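# Put the blue foam block or cardboard box in the tote

## Task

Look for a blue foam block resting on any shelf in the room. If one exists, place it inside the tote near the door. If none exists, place the cardboard box inside that tote. The item must lie fully within the tote, with nothing overhanging its rim, and it must stay put without the robot holding it. The robot must not tip over or be left leaning.

## Robot and tools

ROBOT. The robot is a Hello Robot Stretch 3 with one arm. It has a two-wheeled base (0.33 m long, 0.34 m wide), a lift that slides up a mast, and a telescoping arm that sticks out to the robot's RIGHT. The arm cannot reach forward, so you move the gripper fore and aft by driving the base. In-place turns pivot about the point midway between the drive wheels, 0.05 m behind the front edge. With the arm pulled in and the wrist folded, a turn sweeps a 0.28 m radius circle. An unfolded, level gripper reaches outside that circle.

FRAMES. Base frame: origin on the floor between the drive wheels, x forward, y left, z up. Odometry frame: the base frame as it was when the scene began. hand_pose is in the base frame, placed where the closed fingertips meet. With all wrist joints at zero, its x axis points up, y points along the arm back toward the mast, and z points to the robot's rear.

execute_actions. Arguments: "actions", a list holding exactly one action or nothing; and optional "cameras", a list naming any of head_camera, nav_camera, wrist_camera, or "all" (missing, null or ["all"] gives all; [] gives none). An empty actions list only reports state and images. One action may contain:
- "base": exactly one key. {"translate_m": d} is a relative straight drive of d metres from the base's last reported position, forward positive, range -1 to 1. {"rotate_rad": d} is a relative turn in place, counter-clockwise (left) positive, range -3.2 to 3.2. No sideways motion.
- "joints": a single dictionary keyed by joint name, each value an absolute target: lift_m 0 to 1.1 (arm height); arm_m 0 to 0.52 (extension); wrist_yaw_rad -1.345 to 4.42 (0 along the arm, positive turns toward the front, 3.0 folds over the base); wrist_pitch_rad -1.57 to 0.451 (0 level, negative tips fingertips down); wrist_roll_rad -2.911 to 2.911 (0 fingers side by side); gripper_m -0.089 to 0.179 (larger is more open; the actual fingertip gap is about 0.007 smaller near closed and 0.025 smaller fully open, zero below 0.007); head_pan_rad -3.953 to 1.73 (0 forward, positive left, -1.57 along the arm); head_tilt_rad -1.53 to 0.419 (0 level, negative down). Completion tolerances are about ±0.004 for lift_m, arm_m and gripper_m, ±0.02 for yaw, roll and head, ±0.05 for pitch.
- "contact_limits": only {"arm_m": n}, n being a motor effort percentage 1 to 100 at which the arm halts (contact_stop); it also caps how hard the arm holds until the next action. Smaller is softer, but too small stops instantly.
All motions begin together and may end at different times. An action lasts at most 15 s. Joints or base you omit may keep pushing toward older targets. A bad key or out-of-range value rejects the whole call with no motion. If a call reports a stop, later motion calls in that same reply are skipped.

wait: {"seconds": 0 to 10}; commands nothing, returns state and images.
zoom_image: {"camera": name, "region": [x0, y0, x1, y1]} in pixels of that camera's most recent full image, top-left origin, at most 504 by 504 pixels.
finished_scene: {"scene": integer}, the current scene's number. Irreversible; do it only once the item rests in the tote on its own. Replying with no tool call also ends everything.

RESULT LINES. base_status and joint_status tell how each motion of the last accepted action ended: done (for the base, wheels turned the full amount even if slipping), off_target (resting away from target, maybe still pushing), contact_stop, time_out, torque_fault (after the last three the old target is dropped). on_its_own covers what you did not command; its "held at" is a held target, not a position. joint_positions gives readings. motor_effort is percent of maximum, positive toward higher values, with the peak in brackets; readings carry fixed and random errors. Positive wheel effort pushes forward. lidar_m: 12 distances in metres from the base origin, 30 degree sectors, first straight ahead, continuing counter-clockwise (4th left, 7th behind, 10th right); "-" means nothing seen; scan plane 0.17 m above the floor, range 0.15 to 12 m, blind to clear objects, may miss thin legs, partly blocked by the mast and, with the lift low, other robot parts. wrist_depth_mm and head_depth_mm are 7x7 grids of median depth in mm (wrist 45 to 1000, head 280 to 4000; head grid follows the sideways image). base_odometry counts wheel turns only; heading is -3.142 to 3.142, left positive. turned_by_wheels and turned_by_imu give turn since the last result. base_tilt gives forward and right lean in degrees, with a bias of up to about 4. The contact_limits line shows active, default and maximum limit. Camera calibration lines give intrinsics and T_world_to_cam relative to the base frame; changed poses are relabelled in results.

CAUTIONS. Lift and arm halt and go slack when pressing firmly on something; a slack lift may sink under load, and closing fingers on a surface can raise it. Base, wrist and head never stop on contact. Wrist servos pushed hard for several seconds switch off for 10 s. To fold or unfold the wrist, first set lift_m between 0.32 and 0.95, wrist_pitch_rad -0.4 and roll near 0; once folded, lift may go down to 0.25. With wrist_yaw_rad under -0.4 keep pitch at -0.5 or lower. The base runs fast (0.30 m/s, 1.9 rad/s) only with lift under 0.30, arm under 0.03 and yaw above 2.54; otherwise 0.10 m/s and 0.63 rad/s. To grasp, command gripper_m smaller than the object's width; to let go, open at least 0.02 beyond where the fingers met it. Readings do not confirm a grasp. Over-squeezing trips a stall guard and weakens grip; send a new value to squeeze again. Avoid pushing against rigid things with the gripper above about 0.45 m, repeat pushes after a contact stop, driving while gripping or pushing something fixed, and snagging furniture, especially reversing, since these tip the robot. If leaning, back off in small steps, free the gripper, and lower lift_m to about 0.2. Avoid drops, slams and hard hits. The world keeps moving while you think, and loose objects may occasionally get nudged.

Each tool is called after ">>>" as name(argument=value, ...), one argument or row to a line, values as JSON.

## Session

>>> execute_actions(
  actions=[],
)

Scene clock: 0.00 s.
base_odometry: x=+0.000 y=+0.000 heading=+0.000 (m, m, rad; odometry frame)
turned_by_wheels: +0.000 (rad since the last result)
turned_by_imu: +0.000 (rad since the last result)
base_tilt: forward=-2.0 right=+0.8 (deg)
lidar_m: 1.24 1.08 1.00 1.01 1.29 2.26 1.19 0.79 0.73 0.74 0.94 1.23
head_depth_mm: 1342 1343 1357 1363 1334 1337 1265 / 1395 1394 1426 1422 1390 1390 1400 / 1465 1470 1476 1490 1427 1298 1286 / 1517 1522 1556 1563 1580 1610 1627 / 1579 1606 1625 1649 1673 1688 1691 / 1631 1653 1613 1613 1603 1574 1579 / 1434 1431 1410 1389 1387 1374 1358
base_status: not commanded
joint_positions: lift_m=+0.543 arm_m=+0.000 wrist_yaw_rad=+2.981 wrist_pitch_rad=-0.533 wrist_roll_rad=+0.011 gripper_m=+0.037 head_pan_rad=-0.010 head_tilt_rad=-0.018
joint_status: not commanded
motor_effort: left_wheel=+1 right_wheel=+1 lift_m=+35 arm_m=+0 wrist_yaw_rad=+0 wrist_pitch_rad=+9 wrist_roll_rad=+0 gripper_m=+0 head_pan_rad=-1 head_tilt_rad=+1 (%)
hand_pose: x=+0.0121 y=+0.0605 z=+0.5310 quat_wxyz=(+0.241, +0.698, +0.130, +0.661) (m; base frame)
wrist_depth_mm: - - - 947 933 929 843 / - - - - - 967 937 / - - - - - - - / 984 952 980 990 988 986 978 / 814 841 - 837 830 835 829 / 720 724 - 717 700 722 723 / 620 628 613 657 638 636 643
pictures: head_camera (sideways: a quarter turn clockwise sets it upright), nav_camera (sideways: a quarter turn counterclockwise sets it upright), wrist_camera
Images, in order (width x height): head_camera 896x504, nav_camera 672x504, wrist_camera 644x364.

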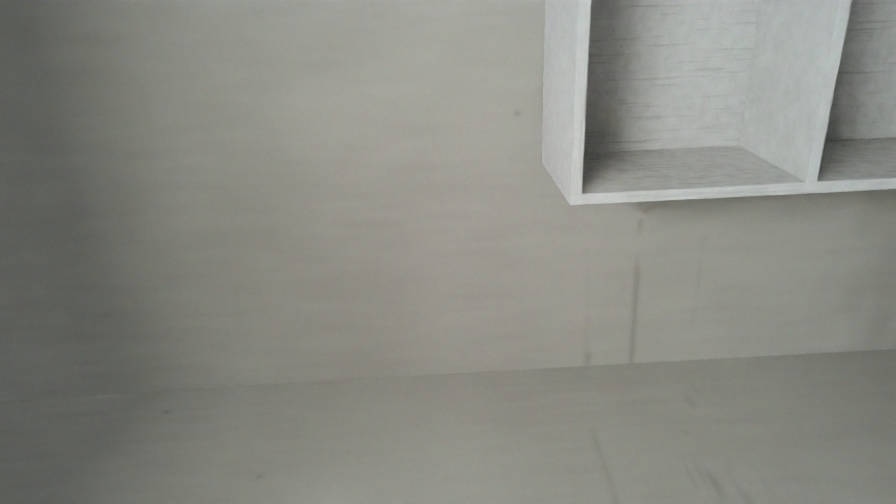

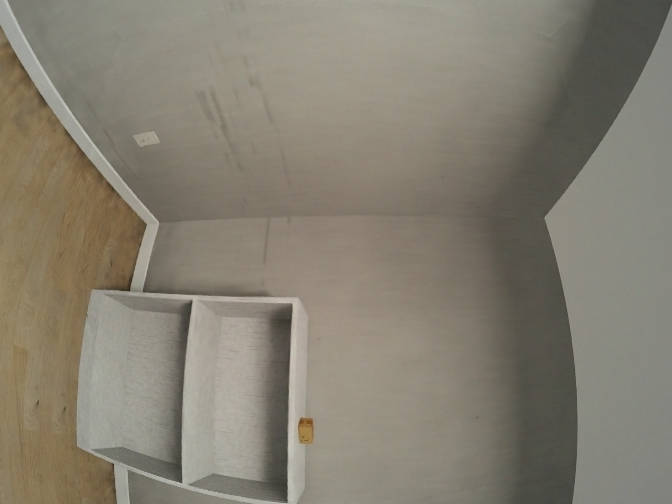

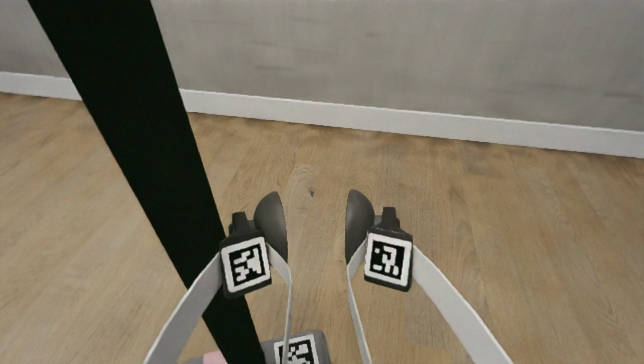

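Nav image upright = rotate CCW: the shelf is ahead-right, empty with something on top. Look around.

>>> execute_actions(
  actions=[
    {"joints":{"head_pan_rad":-1.3,"head_tilt_rad":-0.5}},
  ],
)

>>> execute_actions(
  actions=[
    {"joints":{"head_pan_rad":-3.0,"head_tilt_rad":-0.5}},
  ],
)

>>> execute_actions(
  actions=[
    {"joints":{"head_pan_rad":1.5,"head_tilt_rad":-0.5}},
  ],
)

Scene clock: 3.57 s.
base_odometry: x=+0.000 y=+0.000 heading=+0.000 (m, m, rad; odometry frame)
turned_by_wheels: +0.000 (rad since the last result)
turned_by_imu: +0.001 (rad since the last result)
base_tilt: forward=-2.1 right=+1.1 (deg)
lidar_m: 1.24 1.08 1.00 1.01 1.28 2.26 1.19 0.79 0.74 0.75 0.95 1.23
head_depth_mm: 640 691 747 811 882 986 1102 / 682 735 799 876 968 1085 1225 / 733 794 867 953 1064 1205 1277 / 781 855 944 1046 1182 1366 1313 / 846 929 1040 1167 1324 1496 1313 / 919 1024 1144 1317 1527 1588 1337 / 1009 1130 1280 1499 1771 1609 1338
base_status: not commanded
joint_positions: lift_m=+0.543 arm_m=+0.000 wrist_yaw_rad=+2.981 wrist_pitch_rad=-0.533 wrist_roll_rad=+0.011 gripper_m=+0.037 head_pan_rad=-1.293 head_tilt_rad=-0.494
joint_status: all done
motor_effort: left_wheel=+1(0) right_wheel=+0(1) lift_m=+35(35) arm_m=+0(0) wrist_yaw_rad=-1(0) wrist_pitch_rad=+9(9) wrist_roll_rad=+0(0) gripper_m=+0(0) head_pan_rad=-3(33) head_tilt_rad=-3(30) (%)
hand_pose: x=+0.0121 y=+0.0605 z=+0.5310 quat_wxyz=(+0.241, +0.698, +0.130, +0.661) (m; base frame)
wrist_depth_mm: - - - 985 943 872 861 / - - - - - - 964 / - - - - - - - / 978 946 971 966 967 950 974 / 813 822 - 838 837 834 822 / 714 697 - 715 691 709 722 / 647 630 637 652 626 639 634
pictures: head_camera (sideways: a quarter turn clockwise sets it upright), nav_camera (sideways: a quarter turn counterclockwise sets it upright), wrist_camera
camera_calibration (this result's frames):
head_camera: T_world_to_cam=[[-0.0879922, 0.495472, -0.864155, 1.14271], [0.958917, 0.27701, 0.0611856, -0.0832848], [0.269696, -0.823269, -0.499492, 0.604111], [0, 0, 0, 1]] pos_world=[0.0174866, -0.0457654, 1.29432]
nav_camera: T_world_to_cam=[[0.137423, -0.487501, 0.86224, -1.08271], [-0.949892, -0.311593, -0.0247781, 0.0950639], [0.280748, -0.81563, -0.505893, 0.611653], [0, 0, 0, 1]] pos_world=[0.0673704, 0.000680802, 1.24534]
wrist_camera: T_world_to_cam=[[0.979529, -0.200947, -0.0119539, 0.0026216], [-0.14652, -0.670979, -0.726856, 0.456474], [0.138039, 0.713728, -0.686686, 0.487719], [0, 0, 0, 1]] pos_world=[-0.00300974, -0.0412873, 0.666732]
Images, in order (width x height): head_camera 896x504, nav_camera 672x504, wrist_camera 644x364.

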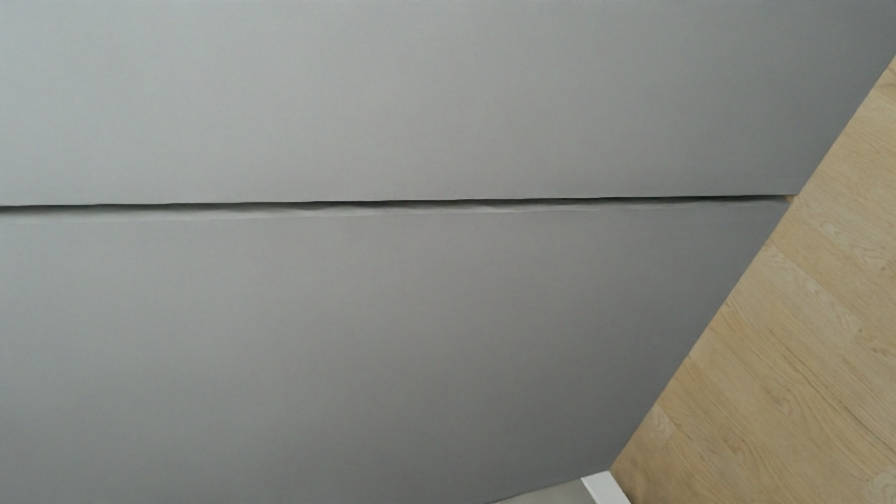

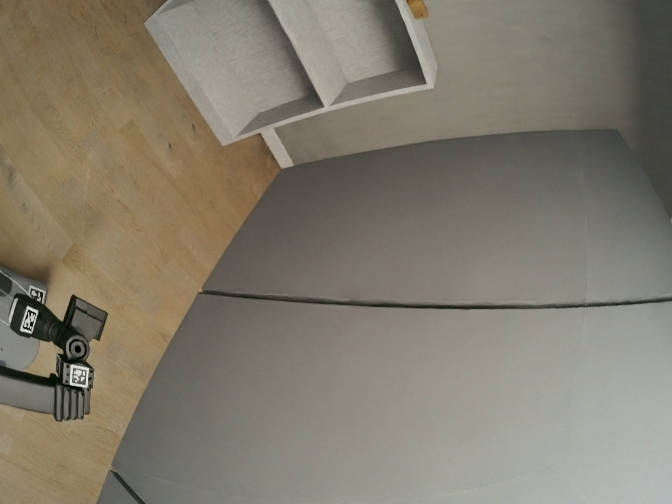

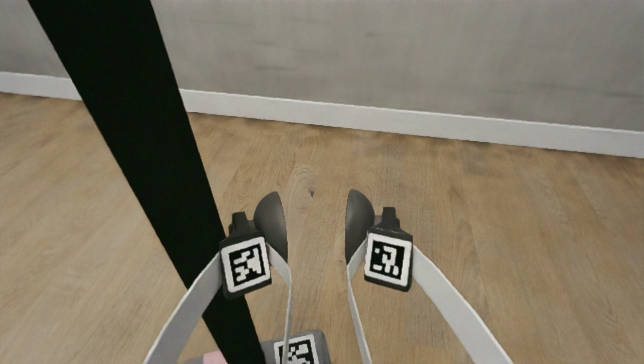

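Scene clock: 4.97 s.
base_odometry: x=+0.000 y=+0.000 heading=+0.000 (m, m, rad; odometry frame)
turned_by_wheels: +0.000 (rad since the last result)
turned_by_imu: +0.000 (rad since the last result)
base_tilt: forward=-2.1 right=+0.8 (deg)
lidar_m: 1.24 1.08 1.00 1.01 1.29 2.26 1.19 0.79 0.74 0.75 0.94 1.23
head_depth_mm: 1920 2105 2253 2392 1932 1542 1298 / 2043 2213 2395 2465 1930 1568 1299 / 2157 2296 2538 2583 1892 1552 1306 / 1175 1260 1362 1465 1610 1574 1310 / 1024 1092 1161 1245 1340 1455 1321 / 905 958 1015 1069 1152 1230 1269 / 815 851 898 948 998 1063 1137
base_status: not commanded
joint_positions: lift_m=+0.543 arm_m=+0.000 wrist_yaw_rad=+2.981 wrist_pitch_rad=-0.533 wrist_roll_rad=+0.011 gripper_m=+0.037 head_pan_rad=-2.993 head_tilt_rad=-0.494
joint_status: all done
motor_effort: left_wheel=+1(1) right_wheel=+0(0) lift_m=+35(35) arm_m=+1(0) wrist_yaw_rad=-1(0) wrist_pitch_rad=+9(9) wrist_roll_rad=+0(0) gripper_m=+0(1) head_pan_rad=-3(32) head_tilt_rad=-4(4) (%)
hand_pose: x=+0.0121 y=+0.0605 z=+0.5310 quat_wxyz=(+0.241, +0.698, +0.130, +0.661) (m; base frame)
wrist_depth_mm: - - - 968 920 881 842 / - - - - - - 925 / - - - - - - - / 966 959 991 933 968 970 990 / 818 827 - 830 821 841 818 / 721 720 - 715 707 726 704 / 645 633 641 645 642 646 636
pictures: head_camera (sideways: a quarter turn clockwise sets it upright), nav_camera (sideways: a quarter turn counterclockwise sets it upright), wrist_camera
camera_calibration (this result's frames):
head_camera: T_world_to_cam=[[0.502943, 0.0234592, -0.864001, 1.13891], [0.151132, -0.986618, 0.0611866, -0.0783585], [-0.851004, -0.161351, -0.499758, 0.611294], [0, 0, 0, 1]] pos_world=[-0.0407487, -0.00539473, 1.29431]
nav_camera: T_world_to_cam=[[-0.501406, -0.0735053, 0.862084, -1.07861], [-0.1866, 0.982123, -0.02479, 0.0904234], [-0.844851, -0.173295, -0.506158, 0.618863], [0, 0, 0, 1]] pos_world=[-0.00110201, -0.0608448, 1.24534]
wrist_camera: T_world_to_cam=[[0.979529, -0.200948, -0.011954, 0.00262163], [-0.14652, -0.670979, -0.726856, 0.456474], [0.138039, 0.713728, -0.686686, 0.487719], [0, 0, 0, 1]] pos_world=[-0.00300971, -0.0412873, 0.666732]
Images, in order (width x height): head_camera 896x504, nav_camera 672x504, wrist_camera 644x364.

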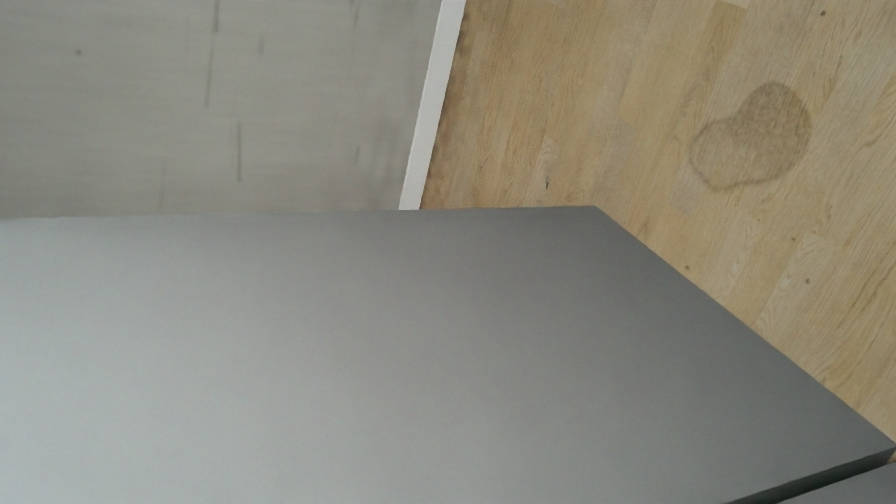

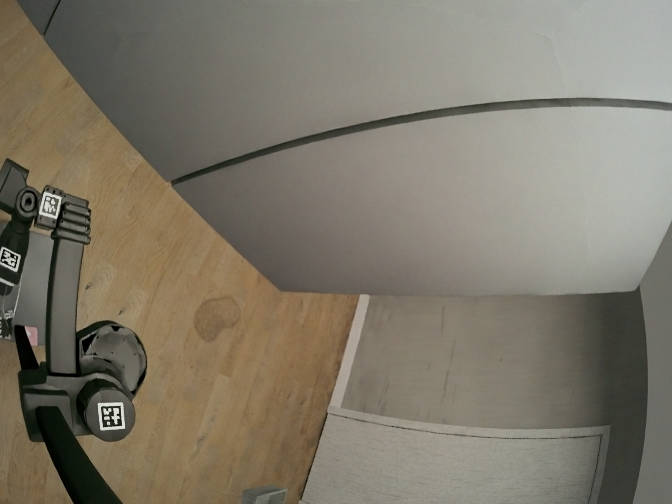

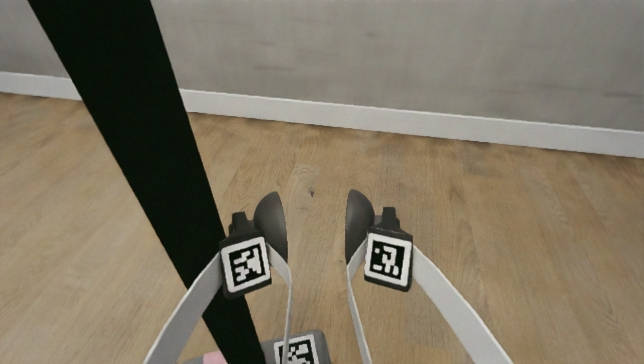

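Scene clock: 7.63 s.
base_odometry: x=+0.000 y=+0.000 heading=+0.000 (m, m, rad; odometry frame)
turned_by_wheels: +0.000 (rad since the last result)
turned_by_imu: +0.001 (rad since the last result)
base_tilt: forward=-2.0 right=+1.0 (deg)
lidar_m: 1.24 1.08 1.00 1.02 1.28 2.26 1.19 0.79 0.74 0.75 0.94 1.23
head_depth_mm: 799 864 938 1025 1143 1263 1298 / 821 889 974 1069 1180 1341 1303 / 846 915 1001 1108 1232 1403 1302 / 871 947 1041 1155 1297 1458 1310 / 900 977 1079 1196 1347 1499 1328 / 931 1016 1124 1253 1419 1547 1324 / 965 1060 1164 1310 1495 1596 1348
base_status: not commanded
joint_positions: lift_m=+0.543 arm_m=+0.000 wrist_yaw_rad=+2.981 wrist_pitch_rad=-0.533 wrist_roll_rad=+0.011 gripper_m=+0.037 head_pan_rad=+1.493 head_tilt_rad=-0.494
joint_status: all done
motor_effort: left_wheel=+1(1) right_wheel=+0(1) lift_m=+35(35) arm_m=+0(0) wrist_yaw_rad=-1(1) wrist_pitch_rad=+9(9) wrist_roll_rad=+0(0) gripper_m=+0(0) head_pan_rad=+3(31) head_tilt_rad=-3(3) (%)
hand_pose: x=+0.0121 y=+0.0605 z=+0.5310 quat_wxyz=(+0.241, +0.698, +0.130, +0.661) (m; base frame)
wrist_depth_mm: - - - 990 952 913 880 / - - - - - - 947 / - - - - - - - / 973 954 970 960 955 979 937 / 819 834 - 844 817 841 844 / 718 718 - 731 696 717 709 / 636 642 639 662 633 635 635
pictures: head_camera (sideways: a quarter turn clockwise sets it upright), nav_camera (sideways: a quarter turn counterclockwise sets it upright), wrist_camera
camera_calibration (this result's frames):
head_camera: T_world_to_cam=[[-0.0902657, -0.495332, -0.864001, 1.14252], [-0.995331, 0.0746548, 0.0611866, -0.0713651], [0.0341942, 0.86549, -0.499758, 0.605894], [0, 0, 0, 1]] pos_world=[0.0113809, 0.0468617, 1.29431]
nav_camera: T_world_to_cam=[[0.0411562, 0.505091, 0.862084, -1.08192], [0.998928, -0.0390841, -0.02479, 0.0831917], [0.0211726, 0.862181, -0.506158, 0.61358], [0, 0, 0, 1]] pos_world=[-0.0515658, 0.0207029, 1.24534]
wrist_camera: T_world_to_cam=[[0.979529, -0.200947, -0.0119538, 0.00262157], [-0.146519, -0.670979, -0.726856, 0.456474], [0.138039, 0.713728, -0.686686, 0.487719], [0, 0, 0, 1]] pos_world=[-0.00300975, -0.0412873, 0.666732]
Images, in order (width x height): head_camera 896x504, nav_camera 672x504, wrist_camera 644x364.

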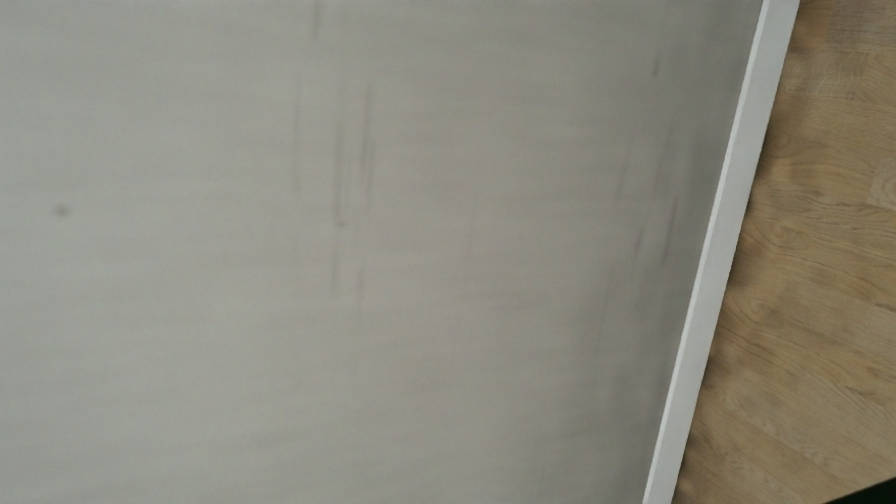

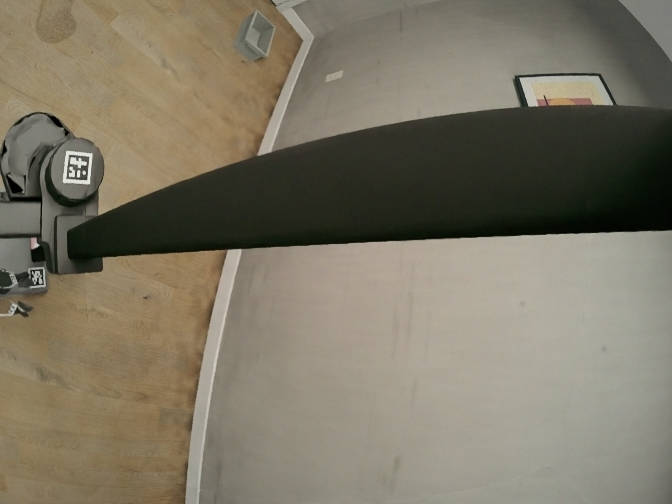

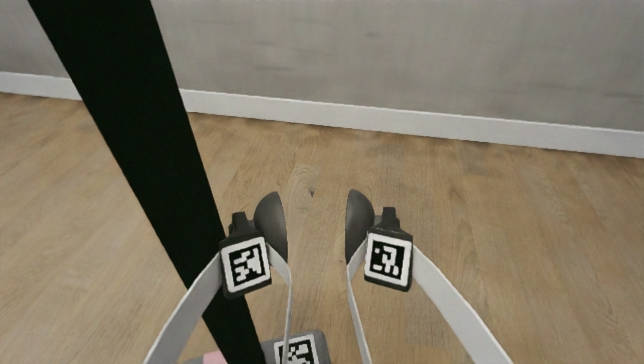

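>>> execute_actions(
  actions=[
    {"base":{"rotate_rad":2.9},"joints":{"lift_m":0.28,"head_pan_rad":0,"head_tilt_rad":-0.4}},
  ],
  cameras=[],
)

>>> execute_actions(
  actions=[
    {"base":{"translate_m":1.0}},
  ],
  cameras=["head_camera","nav_camera"],
)

>>> execute_actions(
  actions=[
    {"joints":{"head_pan_rad":1.2}},
  ],
  cameras=["head_camera","nav_camera"],
)

Scene clock: 16.63 s.
base_odometry: x=+0.000 y=+0.000 heading=+2.900 (m, m, rad; odometry frame)
turned_by_wheels: +2.900 (rad since the last result)
turned_by_imu: +2.928 (rad since the last result)
base_tilt: forward=-2.1 right=+0.9 (deg)
lidar_m: 2.26 0.92 0.74 0.74 0.81 1.23 1.24 1.25 1.01 1.00 1.10 1.71
head_depth_mm: 1829 1965 2124 2304 2152 1673 1362 / 1884 1995 2163 2308 2151 1693 1394 / 1887 2019 2176 2356 2167 1686 1400 / 1953 2101 2253 2445 2183 1702 1390 / 1978 2112 2299 2517 2216 1721 1399 / 1996 2145 2338 2511 2222 1739 1412 / 2044 2183 2354 2494 1516 1542 1420
base_status: done
joint_positions: lift_m=+0.281 arm_m=+0.000 wrist_yaw_rad=+2.981 wrist_pitch_rad=-0.534 wrist_roll_rad=+0.011 gripper_m=+0.037 head_pan_rad=+0.007 head_tilt_rad=-0.408
joint_status: all done
motor_effort: left_wheel=-1(8) right_wheel=+3(14) lift_m=+20(30) arm_m=+1(0) wrist_yaw_rad=+1(0) wrist_pitch_rad=+10(9) wrist_roll_rad=+0(0) gripper_m=+0(0) head_pan_rad=-3(31) head_tilt_rad=+4(13) (%)
hand_pose: x=+0.0121 y=+0.0603 z=+0.2680 quat_wxyz=(+0.242, +0.698, +0.130, +0.661) (m; base frame)
wrist_depth_mm: 679 706 719 723 742 758 785 / 739 - 799 815 814 832 837 / 699 - 718 717 710 720 719 / 575 577 589 580 595 591 588 / 487 497 - - 498 500 502 / 447 - - - 418 438 434 / - - - - 383 384 384
pictures: none
No camera images: the call's "cameras" was empty. Leave "cameras" out to get every camera's image.

Scene clock: 21.73 s.
base_odometry: x=-0.971 y=+0.239 heading=+2.900 (m, m, rad; odometry frame)
turned_by_wheels: +0.000 (rad since the last result)
turned_by_imu: +0.001 (rad since the last result)
base_tilt: forward=-2.2 right=+1.0 (deg)
lidar_m: 1.26 1.42 0.59 0.58 0.64 0.99 2.18 1.44 1.16 1.15 1.27 1.28
head_depth_mm: 1025 1101 1176 1273 1390 1529 1375 / 1042 1106 1201 1302 1415 1543 1378 / 1061 1144 1230 1330 1453 1562 1391 / 1090 1169 1257 1374 1491 1613 1390 / 1113 1185 1276 1387 1532 1651 1403 / 1122 1205 1306 1421 1558 1659 1421 / 1135 1221 1342 1440 1601 1681 1427
base_status: done
joint_positions: lift_m=+0.280 arm_m=+0.000 wrist_yaw_rad=+2.981 wrist_pitch_rad=-0.534 wrist_roll_rad=+0.011 gripper_m=+0.037 head_pan_rad=+0.007 head_tilt_rad=-0.408
joint_status: not commanded
motor_effort: left_wheel=-1(7) right_wheel=+3(11) lift_m=+21(21) arm_m=+0(0) wrist_yaw_rad=+1(0) wrist_pitch_rad=+9(9) wrist_roll_rad=+0(0) gripper_m=+0(0) head_pan_rad=-3(4) head_tilt_rad=+3(3) (%)
hand_pose: x=+0.0121 y=+0.0603 z=+0.2680 quat_wxyz=(+0.242, +0.698, +0.130, +0.661) (m; base frame)
wrist_depth_mm: 556 564 575 580 594 - - / 613 - 652 649 677 906 931 / 668 - 669 699 710 718 702 / 579 573 582 594 578 593 592 / 500 498 - - 505 497 502 / 441 - - - 417 437 432 / - - - - 388 385 386
pictures: head_camera (sideways: a quarter turn clockwise sets it upright), nav_camera (sideways: a quarter turn counterclockwise sets it upright)
camera_calibration (this result's frames):
head_camera: T_world_to_cam=[[-0.425014, 0.0484276, -0.90389, 1.1966], [-0.0153457, 0.998039, 0.0606875, -0.0767], [0.905056, 0.0396639, -0.423438, 0.501273], [0, 0, 0, 1]] pos_world=[0.0537134, -0.00128117, 1.2985]
nav_camera: T_world_to_cam=[[0.430713, 0.00133392, 0.902488, -1.137], [0.0478295, -0.998627, -0.0213507, 0.0845183], [0.901221, 0.0523616, -0.430186, 0.509357], [0, 0, 0, 1]] pos_world=[0.0266345, 0.0592482, 1.24705]
Images, in order (width x height): head_camera 896x504, nav_camera 672x504.

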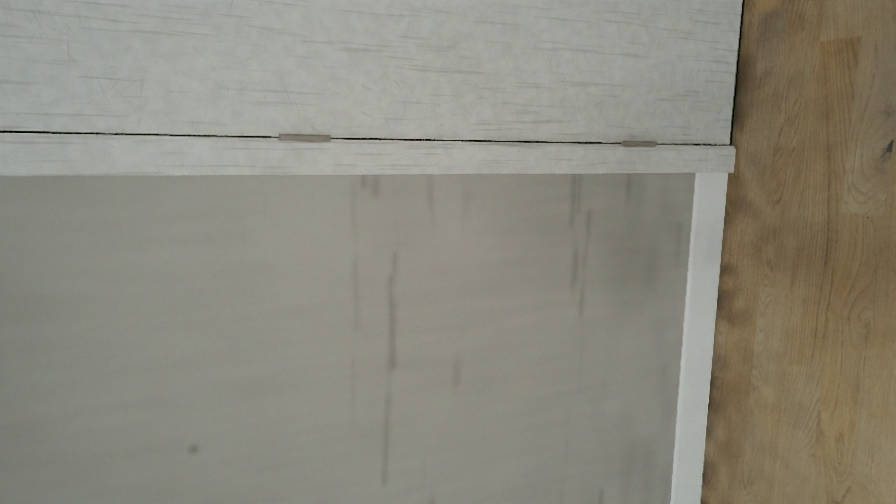

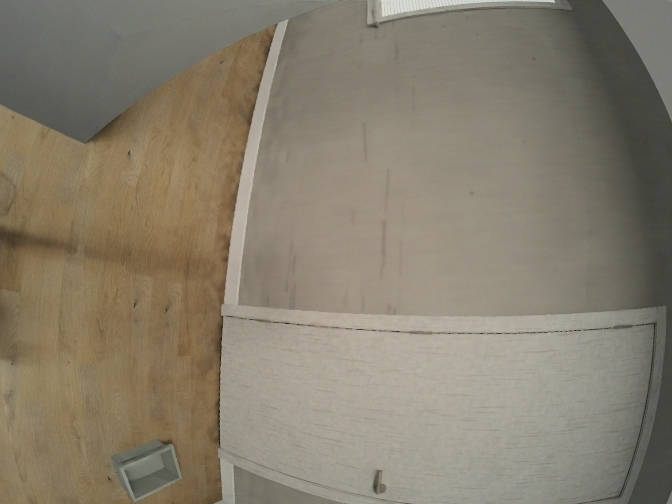

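Scene clock: 22.93 s.
base_odometry: x=-0.971 y=+0.239 heading=+2.900 (m, m, rad; odometry frame)
turned_by_wheels: +0.000 (rad since the last result)
turned_by_imu: +0.000 (rad since the last result)
base_tilt: forward=-2.0 right=+0.9 (deg)
lidar_m: 1.27 1.42 0.59 0.58 0.64 0.99 2.18 1.44 1.17 1.16 1.27 1.29
head_depth_mm: 512 556 611 2382 2034 1633 1380 / 499 538 579 629 691 762 848 / 489 525 564 612 670 735 819 / 479 511 552 596 651 715 791 / 469 501 538 581 631 691 765 / 460 489 525 567 613 669 735 / 451 480 514 552 598 651 715
base_status: not commanded
joint_positions: lift_m=+0.280 arm_m=+0.000 wrist_yaw_rad=+2.981 wrist_pitch_rad=-0.534 wrist_roll_rad=+0.011 gripper_m=+0.037 head_pan_rad=+1.193 head_tilt_rad=-0.408
joint_status: all done
motor_effort: left_wheel=-2(1) right_wheel=+3(3) lift_m=+21(21) arm_m=+0(0) wrist_yaw_rad=+0(0) wrist_pitch_rad=+9(9) wrist_roll_rad=+0(0) gripper_m=+0(0) head_pan_rad=+2(31) head_tilt_rad=+3(4) (%)
hand_pose: x=+0.0121 y=+0.0603 z=+0.2680 quat_wxyz=(+0.242, +0.698, +0.130, +0.661) (m; base frame)
wrist_depth_mm: 552 560 569 576 595 - - / 610 - 644 639 665 881 932 / 677 - 693 689 722 697 719 / 591 579 583 593 588 596 592 / 497 494 - - 501 503 499 / 441 - - - 418 438 435 / - - - - 387 383 384
pictures: head_camera (sideways: a quarter turn clockwise sets it upright), nav_camera (sideways: a quarter turn counterclockwise sets it upright)
camera_calibration (this result's frames):
head_camera: T_world_to_cam=[[-0.204491, -0.37572, -0.90389, 1.19525], [-0.930753, 0.360577, 0.0606875, -0.071116], [0.30312, 0.853709, -0.423438, 0.504945], [0, 0, 0, 1]] pos_world=[0.0251679, 0.0436473, 1.2985]
nav_camera: T_world_to_cam=[[0.160512, 0.399689, 0.902488, -1.13535], [0.943497, -0.330691, -0.0213507, 0.0790547], [0.289911, 0.854922, -0.430186, 0.513086], [0, 0, 0, 1]] pos_world=[-0.0411003, 0.0412813, 1.24705]
Images, in order (width x height): head_camera 896x504, nav_camera 672x504.

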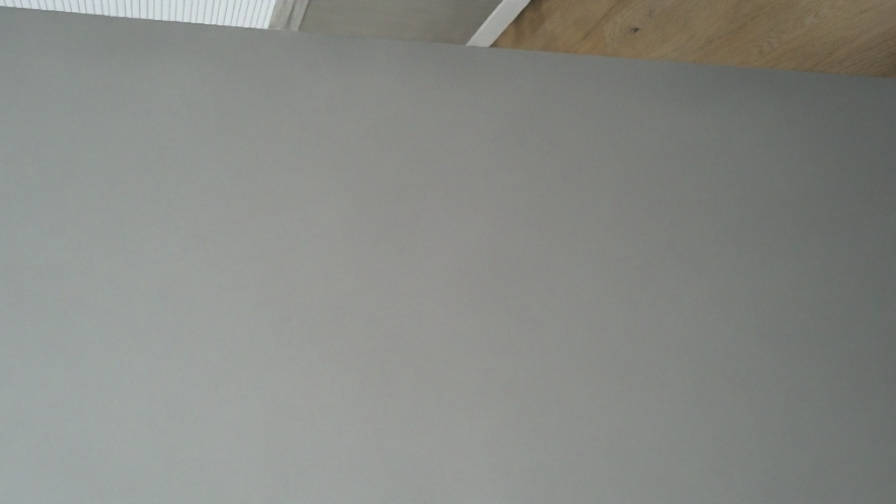

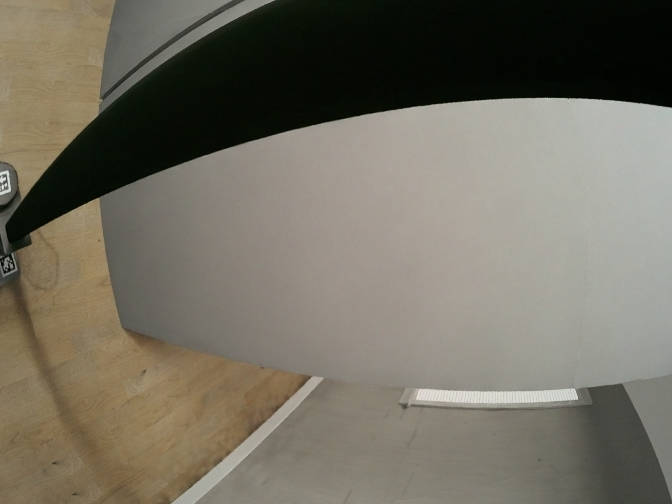

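>>> execute_actions(
  actions=[
    {"base":{"rotate_rad":0.2}},
  ],
  cameras=[],
)

>>> execute_actions(
  actions=[
    {"base":{"translate_m":0.8},"joints":{"head_pan_rad":1.5,"head_tilt_rad":-0.2}},
  ],
  cameras=["head_camera","nav_camera"],
)

Scene clock: 29.37 s.
base_odometry: x=-0.971 y=+0.239 heading=+3.100 (m, m, rad; odometry frame)
turned_by_wheels: +0.200 (rad since the last result)
turned_by_imu: +0.202 (rad since the last result)
base_tilt: forward=-2.1 right=+0.9 (deg)
lidar_m: 1.30 0.65 0.58 0.59 0.72 1.40 2.01 1.28 1.16 1.16 1.41 1.26
head_depth_mm: 469 502 541 588 642 707 786 / 467 500 540 584 639 703 786 / 465 499 537 584 639 702 778 / 464 498 537 580 634 698 776 / 464 496 533 580 633 694 774 / 462 496 535 578 628 694 770 / 461 495 530 576 628 692 767
base_status: done
joint_positions: lift_m=+0.280 arm_m=+0.000 wrist_yaw_rad=+2.981 wrist_pitch_rad=-0.534 wrist_roll_rad=+0.011 gripper_m=+0.037 head_pan_rad=+1.193 head_tilt_rad=-0.408
joint_status: not commanded
motor_effort: left_wheel=-1(10) right_wheel=+3(11) lift_m=+21(21) arm_m=-1(0) wrist_yaw_rad=+1(0) wrist_pitch_rad=+9(10) wrist_roll_rad=+0(0) gripper_m=+0(0) head_pan_rad=+3(3) head_tilt_rad=+3(3) (%)
hand_pose: x=+0.0121 y=+0.0603 z=+0.2680 quat_wxyz=(+0.242, +0.698, +0.130, +0.661) (m; base frame)
wrist_depth_mm: 679 616 603 591 569 549 - / 754 - 672 660 619 617 921 / 707 - 712 693 678 685 713 / 585 573 585 588 593 588 588 / 495 501 - - 501 495 499 / 438 - - - 427 437 434 / - - - - 381 388 392
pictures: none
No camera images: the call's "cameras" was empty. Leave "cameras" out to get every camera's image.

Scene clock: 33.87 s.
base_odometry: x=-1.770 y=+0.273 heading=+3.100 (m, m, rad; odometry frame)
turned_by_wheels: +0.000 (rad since the last result)
turned_by_imu: +0.001 (rad since the last result)
base_tilt: forward=-2.0 right=+1.0 (deg)
lidar_m: 0.55 0.67 1.30 0.73 0.56 0.74 2.51 1.58 1.43 0.92 0.57 0.55
head_depth_mm: 2804 2885 3027 3185 3036 2114 1652 / 2874 2984 3095 3234 3090 2161 1651 / 2961 3066 3177 3368 2994 2165 1666 / 2998 3154 3261 3471 3191 2183 1682 / 3123 3224 3389 3525 3184 2198 1682 / 3208 3383 3460 3580 852 854 861 / 695 698 699 703 704 711 713
base_status: done
joint_positions: lift_m=+0.280 arm_m=+0.000 wrist_yaw_rad=+2.981 wrist_pitch_rad=-0.534 wrist_roll_rad=+0.011 gripper_m=+0.037 head_pan_rad=+1.493 head_tilt_rad=-0.211
joint_status: all done
motor_effort: left_wheel=-1(9) right_wheel=+3(12) lift_m=+21(21) arm_m=+0(0) wrist_yaw_rad=+1(1) wrist_pitch_rad=+9(9) wrist_roll_rad=+0(0) gripper_m=+0(0) head_pan_rad=+2(20) head_tilt_rad=+5(22) (%)
hand_pose: x=+0.0121 y=+0.0603 z=+0.2680 quat_wxyz=(+0.242, +0.698, +0.130, +0.661) (m; base frame)
wrist_depth_mm: 415 711 - - - - 734 / 440 - 872 909 916 889 707 / 492 - 703 721 710 721 656 / 544 557 596 580 585 579 594 / 492 494 - - 504 501 499 / 440 - - - 422 434 431 / - - - - 386 389 383
pictures: head_camera (sideways: a quarter turn clockwise sets it upright), nav_camera (sideways: a quarter turn counterclockwise sets it upright)
camera_calibration (this result's frames):
head_camera: T_world_to_cam=[[-0.0698477, -0.235411, -0.969383, 1.27993], [-0.996673, 0.0573849, 0.0578783, -0.0670719], [0.0420027, 0.9702, -0.238636, 0.266031], [0, 0, 0, 1]] pos_world=[0.0113776, 0.047056, 1.30811]
nav_camera: T_world_to_cam=[[0.0207577, 0.24545, 0.969187, -1.22157], [0.99936, -0.0333425, -0.0129598, 0.0677944], [0.0291341, 0.968836, -0.245985, 0.274954], [0, 0, 0, 1]] pos_world=[-0.0504046, 0.0357096, 1.25244]
Images, in order (width x height): head_camera 896x504, nav_camera 672x504.

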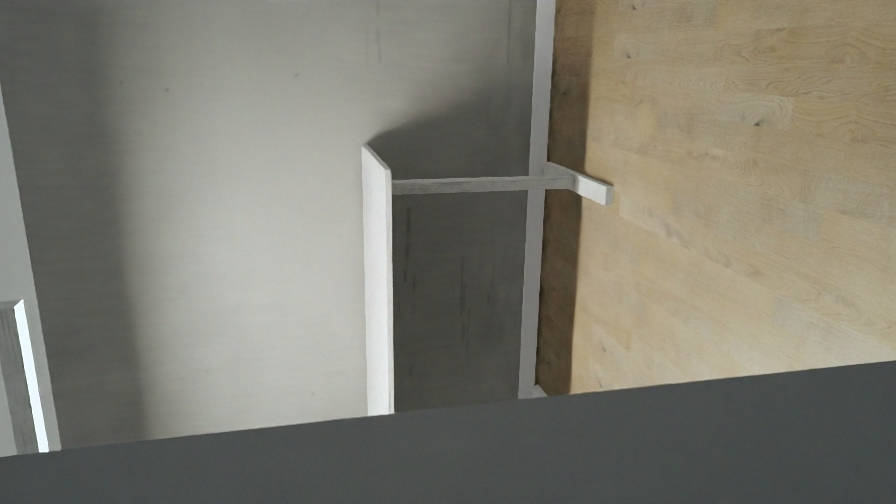

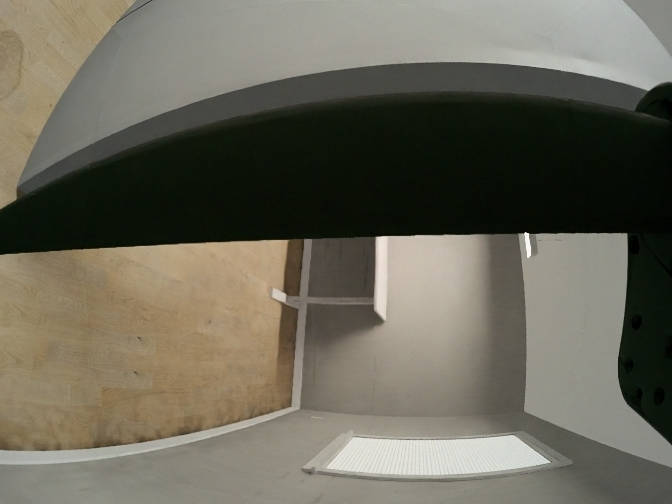

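>>> execute_actions(
  actions=[
    {"base":{"rotate_rad":1.6},"joints":{"head_pan_rad":0,"head_tilt_rad":-0.3}},
  ],
  cameras=["head_camera","nav_camera"],
)

Scene clock: 37.87 s.
base_odometry: x=-1.770 y=+0.273 heading=-1.584 (m, m, rad; odometry frame)
turned_by_wheels: +1.600 (rad since the last result)
turned_by_imu: +1.611 (rad since the last result)
base_tilt: forward=-2.0 right=+0.9 (deg)
lidar_m: 0.71 0.52 0.76 2.44 1.57 1.43 0.90 0.57 0.55 0.55 0.68 1.36
head_depth_mm: 2777 2881 3093 3180 2556 1892 1517 / 2879 2985 3101 3325 2567 1905 1529 / 2962 3110 3207 3445 2619 1926 1530 / 3032 3240 3401 3632 2611 1938 1534 / 3145 3425 3466 3333 877 901 933 / 661 673 691 706 720 741 757 / 570 581 591 601 615 627 640
base_status: done
joint_positions: lift_m=+0.280 arm_m=+0.000 wrist_yaw_rad=+2.981 wrist_pitch_rad=-0.534 wrist_roll_rad=+0.011 gripper_m=+0.037 head_pan_rad=+0.007 head_tilt_rad=-0.297
joint_status: all done
motor_effort: left_wheel=-2(10) right_wheel=+3(14) lift_m=+21(21) arm_m=+0(0) wrist_yaw_rad=+0(0) wrist_pitch_rad=+9(9) wrist_roll_rad=+0(0) gripper_m=+0(0) head_pan_rad=-2(32) head_tilt_rad=-2(13) (%)
hand_pose: x=+0.0121 y=+0.0603 z=+0.2680 quat_wxyz=(+0.242, +0.698, +0.130, +0.661) (m; base frame)
wrist_depth_mm: - - - - - 726 423 / 891 - 908 914 884 677 445 / 705 - 715 707 707 653 485 / 584 574 606 599 588 566 538 / 495 501 - - 508 499 501 / 441 - - - 425 438 439 / - - - - 380 387 384
pictures: head_camera (sideways: a quarter turn clockwise sets it upright), nav_camera (sideways: a quarter turn counterclockwise sets it upright)
camera_calibration (this result's frames):
head_camera: T_world_to_cam=[[-0.322437, 0.0490979, -0.945317, 1.25004], [-0.0221362, 0.99799, 0.0593841, -0.0749704], [0.946332, 0.0400733, -0.320702, 0.367325], [0, 0, 0, 1]] pos_world=[0.0537878, -0.00127446, 1.30393]
nav_camera: T_world_to_cam=[[0.328247, 0.000665189, 0.944592, -1.19132], [0.0500698, -0.998606, -0.0166961, 0.0784477], [0.943264, 0.052776, -0.327823, 0.37589], [0, 0, 0, 1]] pos_world=[0.0325561, 0.0592928, 1.24985]
Images, in order (width x height): head_camera 896x504, nav_camera 672x504.

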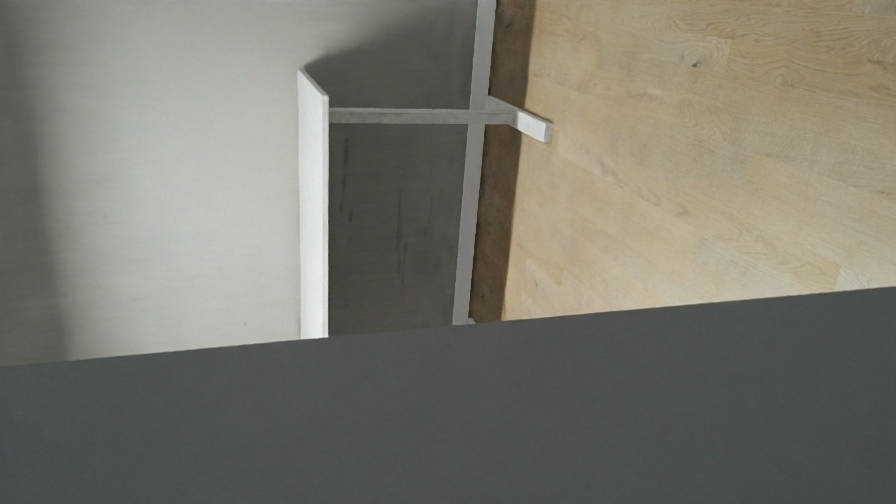

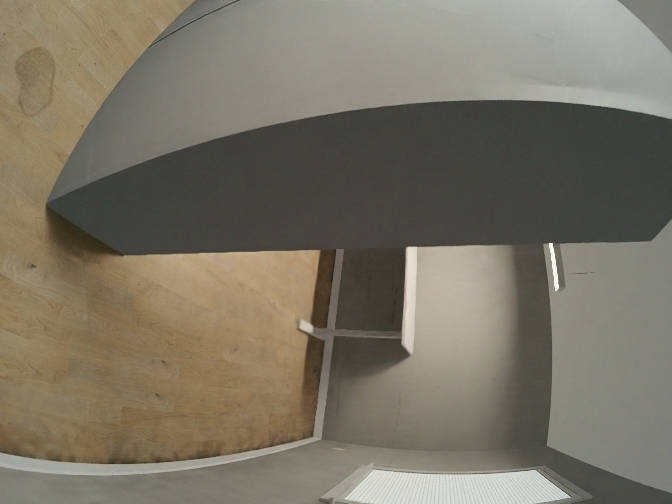

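>>> execute_actions(
  actions=[
    {"base":{"rotate_rad":-0.5}},
  ],
  cameras=[],
)

>>> execute_actions(
  actions=[
    {"base":{"translate_m":0.5}},
  ],
  cameras=[],
)

>>> execute_actions(
  actions=[
    {"base":{"rotate_rad":0.45}},
  ],
  cameras=["head_camera","nav_camera"],
)

Scene clock: 43.97 s.
base_odometry: x=-1.770 y=+0.273 heading=-2.084 (m, m, rad; odometry frame)
turned_by_wheels: -0.500 (rad since the last result)
turned_by_imu: -0.503 (rad since the last result)
base_tilt: forward=-2.1 right=+1.1 (deg)
lidar_m: 1.44 0.69 0.52 0.82 2.35 1.55 1.43 0.87 0.56 0.55 0.55 0.69
head_depth_mm: 1166 1205 1257 1309 1351 1420 1427 / 1504 1571 1648 1683 1825 1760 1521 / 2074 2265 2497 2647 2484 1919 1534 / 2846 3022 3193 3330 2624 1927 1542 / 2862 3022 3138 3316 2676 1958 1557 / 2855 2943 3122 3307 2712 1982 1561 / 2783 2940 3051 3253 2763 1974 1578
base_status: done
joint_positions: lift_m=+0.280 arm_m=+0.000 wrist_yaw_rad=+2.981 wrist_pitch_rad=-0.534 wrist_roll_rad=+0.011 gripper_m=+0.037 head_pan_rad=+0.007 head_tilt_rad=-0.297
joint_status: not commanded
motor_effort: left_wheel=+3(11) right_wheel=-2(9) lift_m=+21(21) arm_m=+0(0) wrist_yaw_rad=+0(0) wrist_pitch_rad=+9(9) wrist_roll_rad=+0(0) gripper_m=+0(0) head_pan_rad=-4(2) head_tilt_rad=-2(2) (%)
hand_pose: x=+0.0121 y=+0.0603 z=+0.2680 quat_wxyz=(+0.242, +0.698, +0.130, +0.661) (m; base frame)
wrist_depth_mm: - - - 850 530 578 700 / 885 - 924 856 592 654 861 / 695 - 719 715 651 705 730 / 583 573 583 594 585 587 583 / 493 492 - - 495 503 503 / 445 - - - 423 434 433 / - - - - 383 388 385
pictures: none
No camera images: the call's "cameras" was empty. Leave "cameras" out to get every camera's image.

Scene clock: 47.37 s.
base_odometry: x=-2.015 y=-0.163 heading=-2.083 (m, m, rad; odometry frame)
turned_by_wheels: +0.000 (rad since the last result)
turned_by_imu: +0.001 (rad since the last result)
base_tilt: forward=-2.2 right=+0.9 (deg)
lidar_m: 1.27 2.48 0.53 0.48 0.49 2.08 1.93 0.79 0.52 0.48 0.49 0.61
head_depth_mm: 1027 1058 1089 1117 1195 1252 1301 / 1320 1375 1443 1507 1625 1715 1523 / 1874 2012 2152 2337 2367 1919 1520 / 2463 2605 2732 2904 2627 1971 1531 / 2434 2540 2699 2783 2663 1962 1550 / 2404 2503 2665 2799 2694 1971 1562 / 2403 2505 2614 2741 2509 1987 1570
base_status: done
joint_positions: lift_m=+0.280 arm_m=+0.000 wrist_yaw_rad=+2.981 wrist_pitch_rad=-0.534 wrist_roll_rad=+0.011 gripper_m=+0.037 head_pan_rad=+0.007 head_tilt_rad=-0.297
joint_status: not commanded
motor_effort: left_wheel=+2(13) right_wheel=-2(7) lift_m=+21(21) arm_m=+0(0) wrist_yaw_rad=-1(0) wrist_pitch_rad=+9(9) wrist_roll_rad=+0(0) gripper_m=+1(0) head_pan_rad=-2(2) head_tilt_rad=-1(2) (%)
hand_pose: x=+0.0121 y=+0.0603 z=+0.2680 quat_wxyz=(+0.242, +0.698, +0.130, +0.661) (m; base frame)
wrist_depth_mm: - 443 479 522 - - - / 905 - 524 576 909 909 915 / 711 - 589 660 713 713 735 / 584 573 576 587 584 583 588 / 486 496 - - 499 498 503 / 443 - - - 423 431 435 / - - - - 382 387 386
pictures: none
No camera images: the call's "cameras" was empty. Leave "cameras" out to get every camera's image.

Scene clock: 48.73 s.
base_odometry: x=-2.015 y=-0.163 heading=-1.634 (m, m, rad; odometry frame)
turned_by_wheels: +0.450 (rad since the last result)
turned_by_imu: +0.454 (rad since the last result)
base_tilt: forward=-2.1 right=+0.9 (deg)
lidar_m: 2.48 0.55 0.48 0.49 2.17 1.93 0.83 0.54 0.48 0.48 0.58 1.08
head_depth_mm: 2328 2489 2601 2765 2547 1890 1522 / 2412 2497 2697 2819 2593 1898 1521 / 2472 2660 2750 2884 2547 1942 1542 / 2582 2696 2792 3066 2611 1942 1521 / 2649 2785 2930 3192 2605 1946 1547 / 2707 2894 3025 3346 2674 1953 1562 / 2815 3014 3174 3488 2701 1997 1553
base_status: done
joint_positions: lift_m=+0.280 arm_m=+0.000 wrist_yaw_rad=+2.981 wrist_pitch_rad=-0.534 wrist_roll_rad=+0.011 gripper_m=+0.037 head_pan_rad=+0.007 head_tilt_rad=-0.297
joint_status: not commanded
motor_effort: left_wheel=-1(10) right_wheel=+3(11) lift_m=+21(21) arm_m=-1(0) wrist_yaw_rad=+2(0) wrist_pitch_rad=+9(9) wrist_roll_rad=+0(0) gripper_m=+0(0) head_pan_rad=-3(3) head_tilt_rad=-2(1) (%)
hand_pose: x=+0.0121 y=+0.0603 z=+0.2680 quat_wxyz=(+0.242, +0.698, +0.130, +0.661) (m; base frame)
wrist_depth_mm: - - 521 501 480 471 - / 909 - 804 559 536 538 895 / 708 - 680 614 604 682 718 / 583 578 591 591 587 584 596 / 496 496 - - 497 498 502 / 444 - - - 421 437 435 / - - - - 384 384 384
pictures: head_camera (sideways: a quarter turn clockwise sets it upright), nav_camera (sideways: a quarter turn counterclockwise sets it upright)
camera_calibration (this result's frames):
head_camera: T_world_to_cam=[[-0.32292, 0.0491538, -0.945149, 1.24982], [-0.0219219, 0.997994, 0.0593919, -0.0749819], [0.946173, 0.0398983, -0.321194, 0.367966], [0, 0, 0, 1]] pos_world=[0.0537887, -0.00128322, 1.30391]
nav_camera: T_world_to_cam=[[0.328738, 0.00060825, 0.944421, -1.1911], [0.0498776, -0.998615, -0.0167185, 0.078478], [0.943103, 0.0526015, -0.328314, 0.37653], [0, 0, 0, 1]] pos_world=[0.0325399, 0.0592878, 1.24983]
Images, in order (width x height): head_camera 896x504, nav_camera 672x504.

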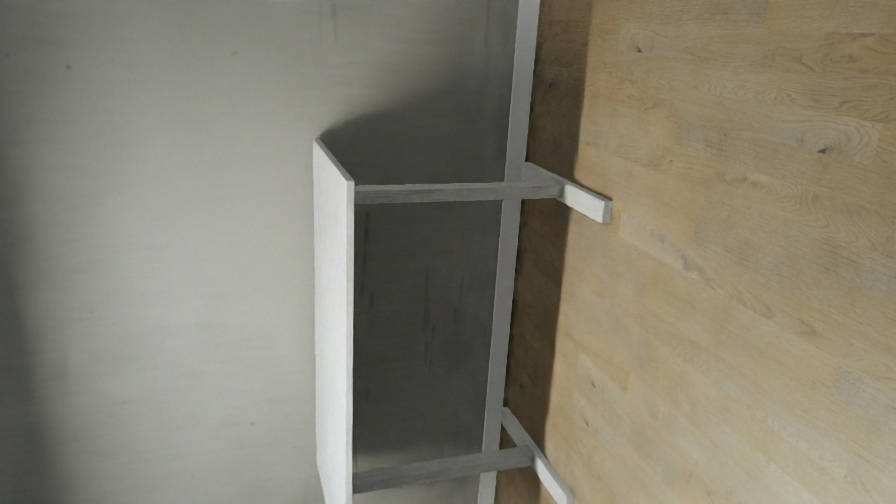

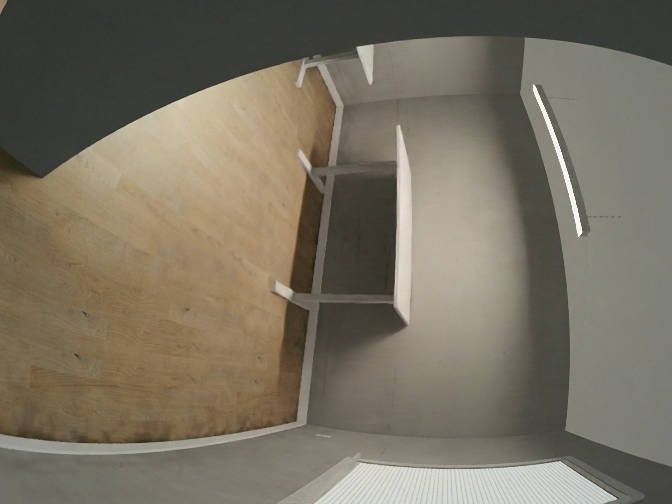

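>>> execute_actions(
  actions=[
    {"base":{"translate_m":1.0},"joints":{"head_pan_rad":0.7,"head_tilt_rad":-0.3}},
  ],
  cameras=["head_camera","nav_camera"],
)

Scene clock: 55.37 s.
base_odometry: x=-2.078 y=-1.161 heading=-1.634 (m, m, rad; odometry frame)
turned_by_wheels: +0.000 (rad since the last result)
turned_by_imu: +0.002 (rad since the last result)
base_tilt: forward=-1.9 right=+1.0 (deg)
lidar_m: 1.48 2.12 2.67 1.25 1.26 0.70 1.46 0.89 0.80 0.80 0.96 1.78
head_depth_mm: 2097 2194 2210 2437 2422 1901 1517 / 2341 2484 2469 2599 2379 1930 1520 / 2666 2755 2934 3154 2609 1935 1525 / 2962 3111 3241 3434 2633 1939 1548 / 2850 2995 3121 3360 2645 1935 1533 / 2728 2819 2981 3022 2712 1972 1553 / 2588 2684 2788 2882 2712 1981 1564
base_status: done
joint_positions: lift_m=+0.280 arm_m=+0.000 wrist_yaw_rad=+2.981 wrist_pitch_rad=-0.534 wrist_roll_rad=+0.011 gripper_m=+0.037 head_pan_rad=+0.693 head_tilt_rad=-0.298
joint_status: all done
motor_effort: left_wheel=-1(9) right_wheel=+3(13) lift_m=+21(21) arm_m=+0(0) wrist_yaw_rad=+0(1) wrist_pitch_rad=+9(9) wrist_roll_rad=+0(0) gripper_m=+0(1) head_pan_rad=+3(32) head_tilt_rad=-2(1) (%)
hand_pose: x=+0.0121 y=+0.0603 z=+0.2680 quat_wxyz=(+0.242, +0.698, +0.130, +0.661) (m; base frame)
wrist_depth_mm: - - - - - - - / 753 - 918 896 892 915 897 / 688 - 732 722 716 722 716 / 580 572 585 593 584 592 595 / 503 497 - - 499 496 502 / 445 - - - 421 432 438 / - - - - 388 385 387
pictures: head_camera (sideways: a quarter turn clockwise sets it upright), nav_camera (sideways: a quarter turn counterclockwise sets it upright)
camera_calibration (this result's frames):
head_camera: T_world_to_cam=[[-0.281053, -0.166622, -0.945117, 1.24952], [-0.649254, 0.758249, 0.0593934, -0.0711571], [0.706738, 0.630314, -0.321288, 0.369548], [0, 0, 0, 1]] pos_world=[0.0438092, 0.0292214, 1.3039]
nav_camera: T_world_to_cam=[[0.254027, 0.208809, 0.944388, -1.1906], [0.67128, -0.741015, -0.0167227, 0.0746929], [0.696314, 0.638197, -0.328407, 0.378157], [0, 0, 0, 1]] pos_world=[-0.0110107, 0.0626183, 1.24983]
Images, in order (width x height): head_camera 896x504, nav_camera 672x504.

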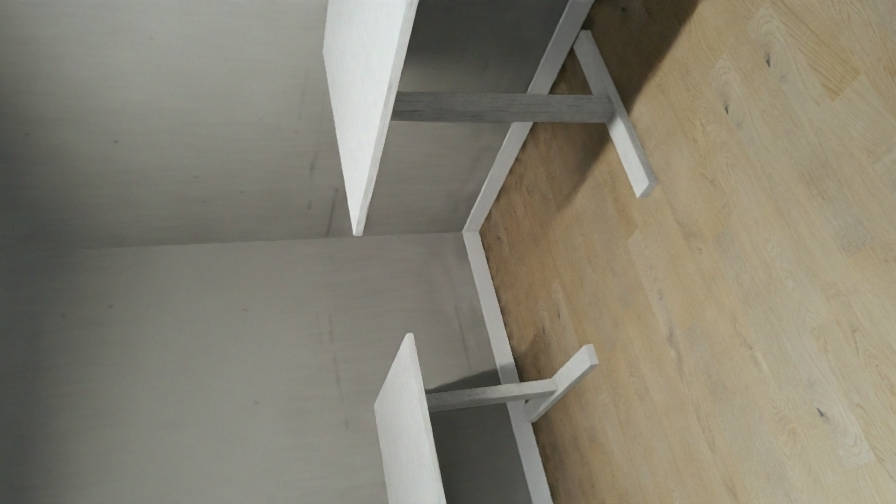

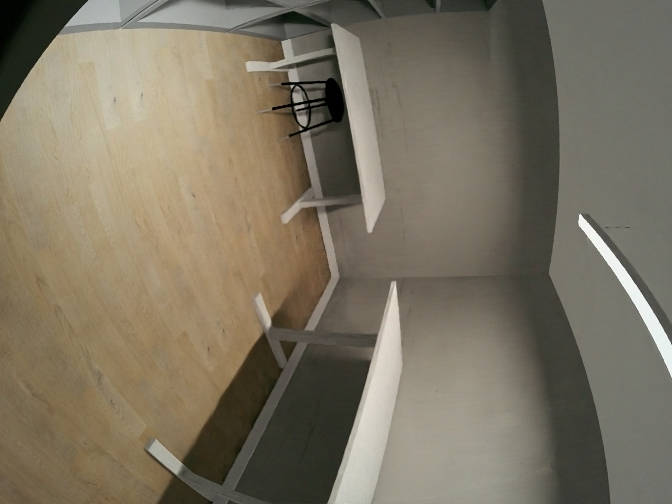

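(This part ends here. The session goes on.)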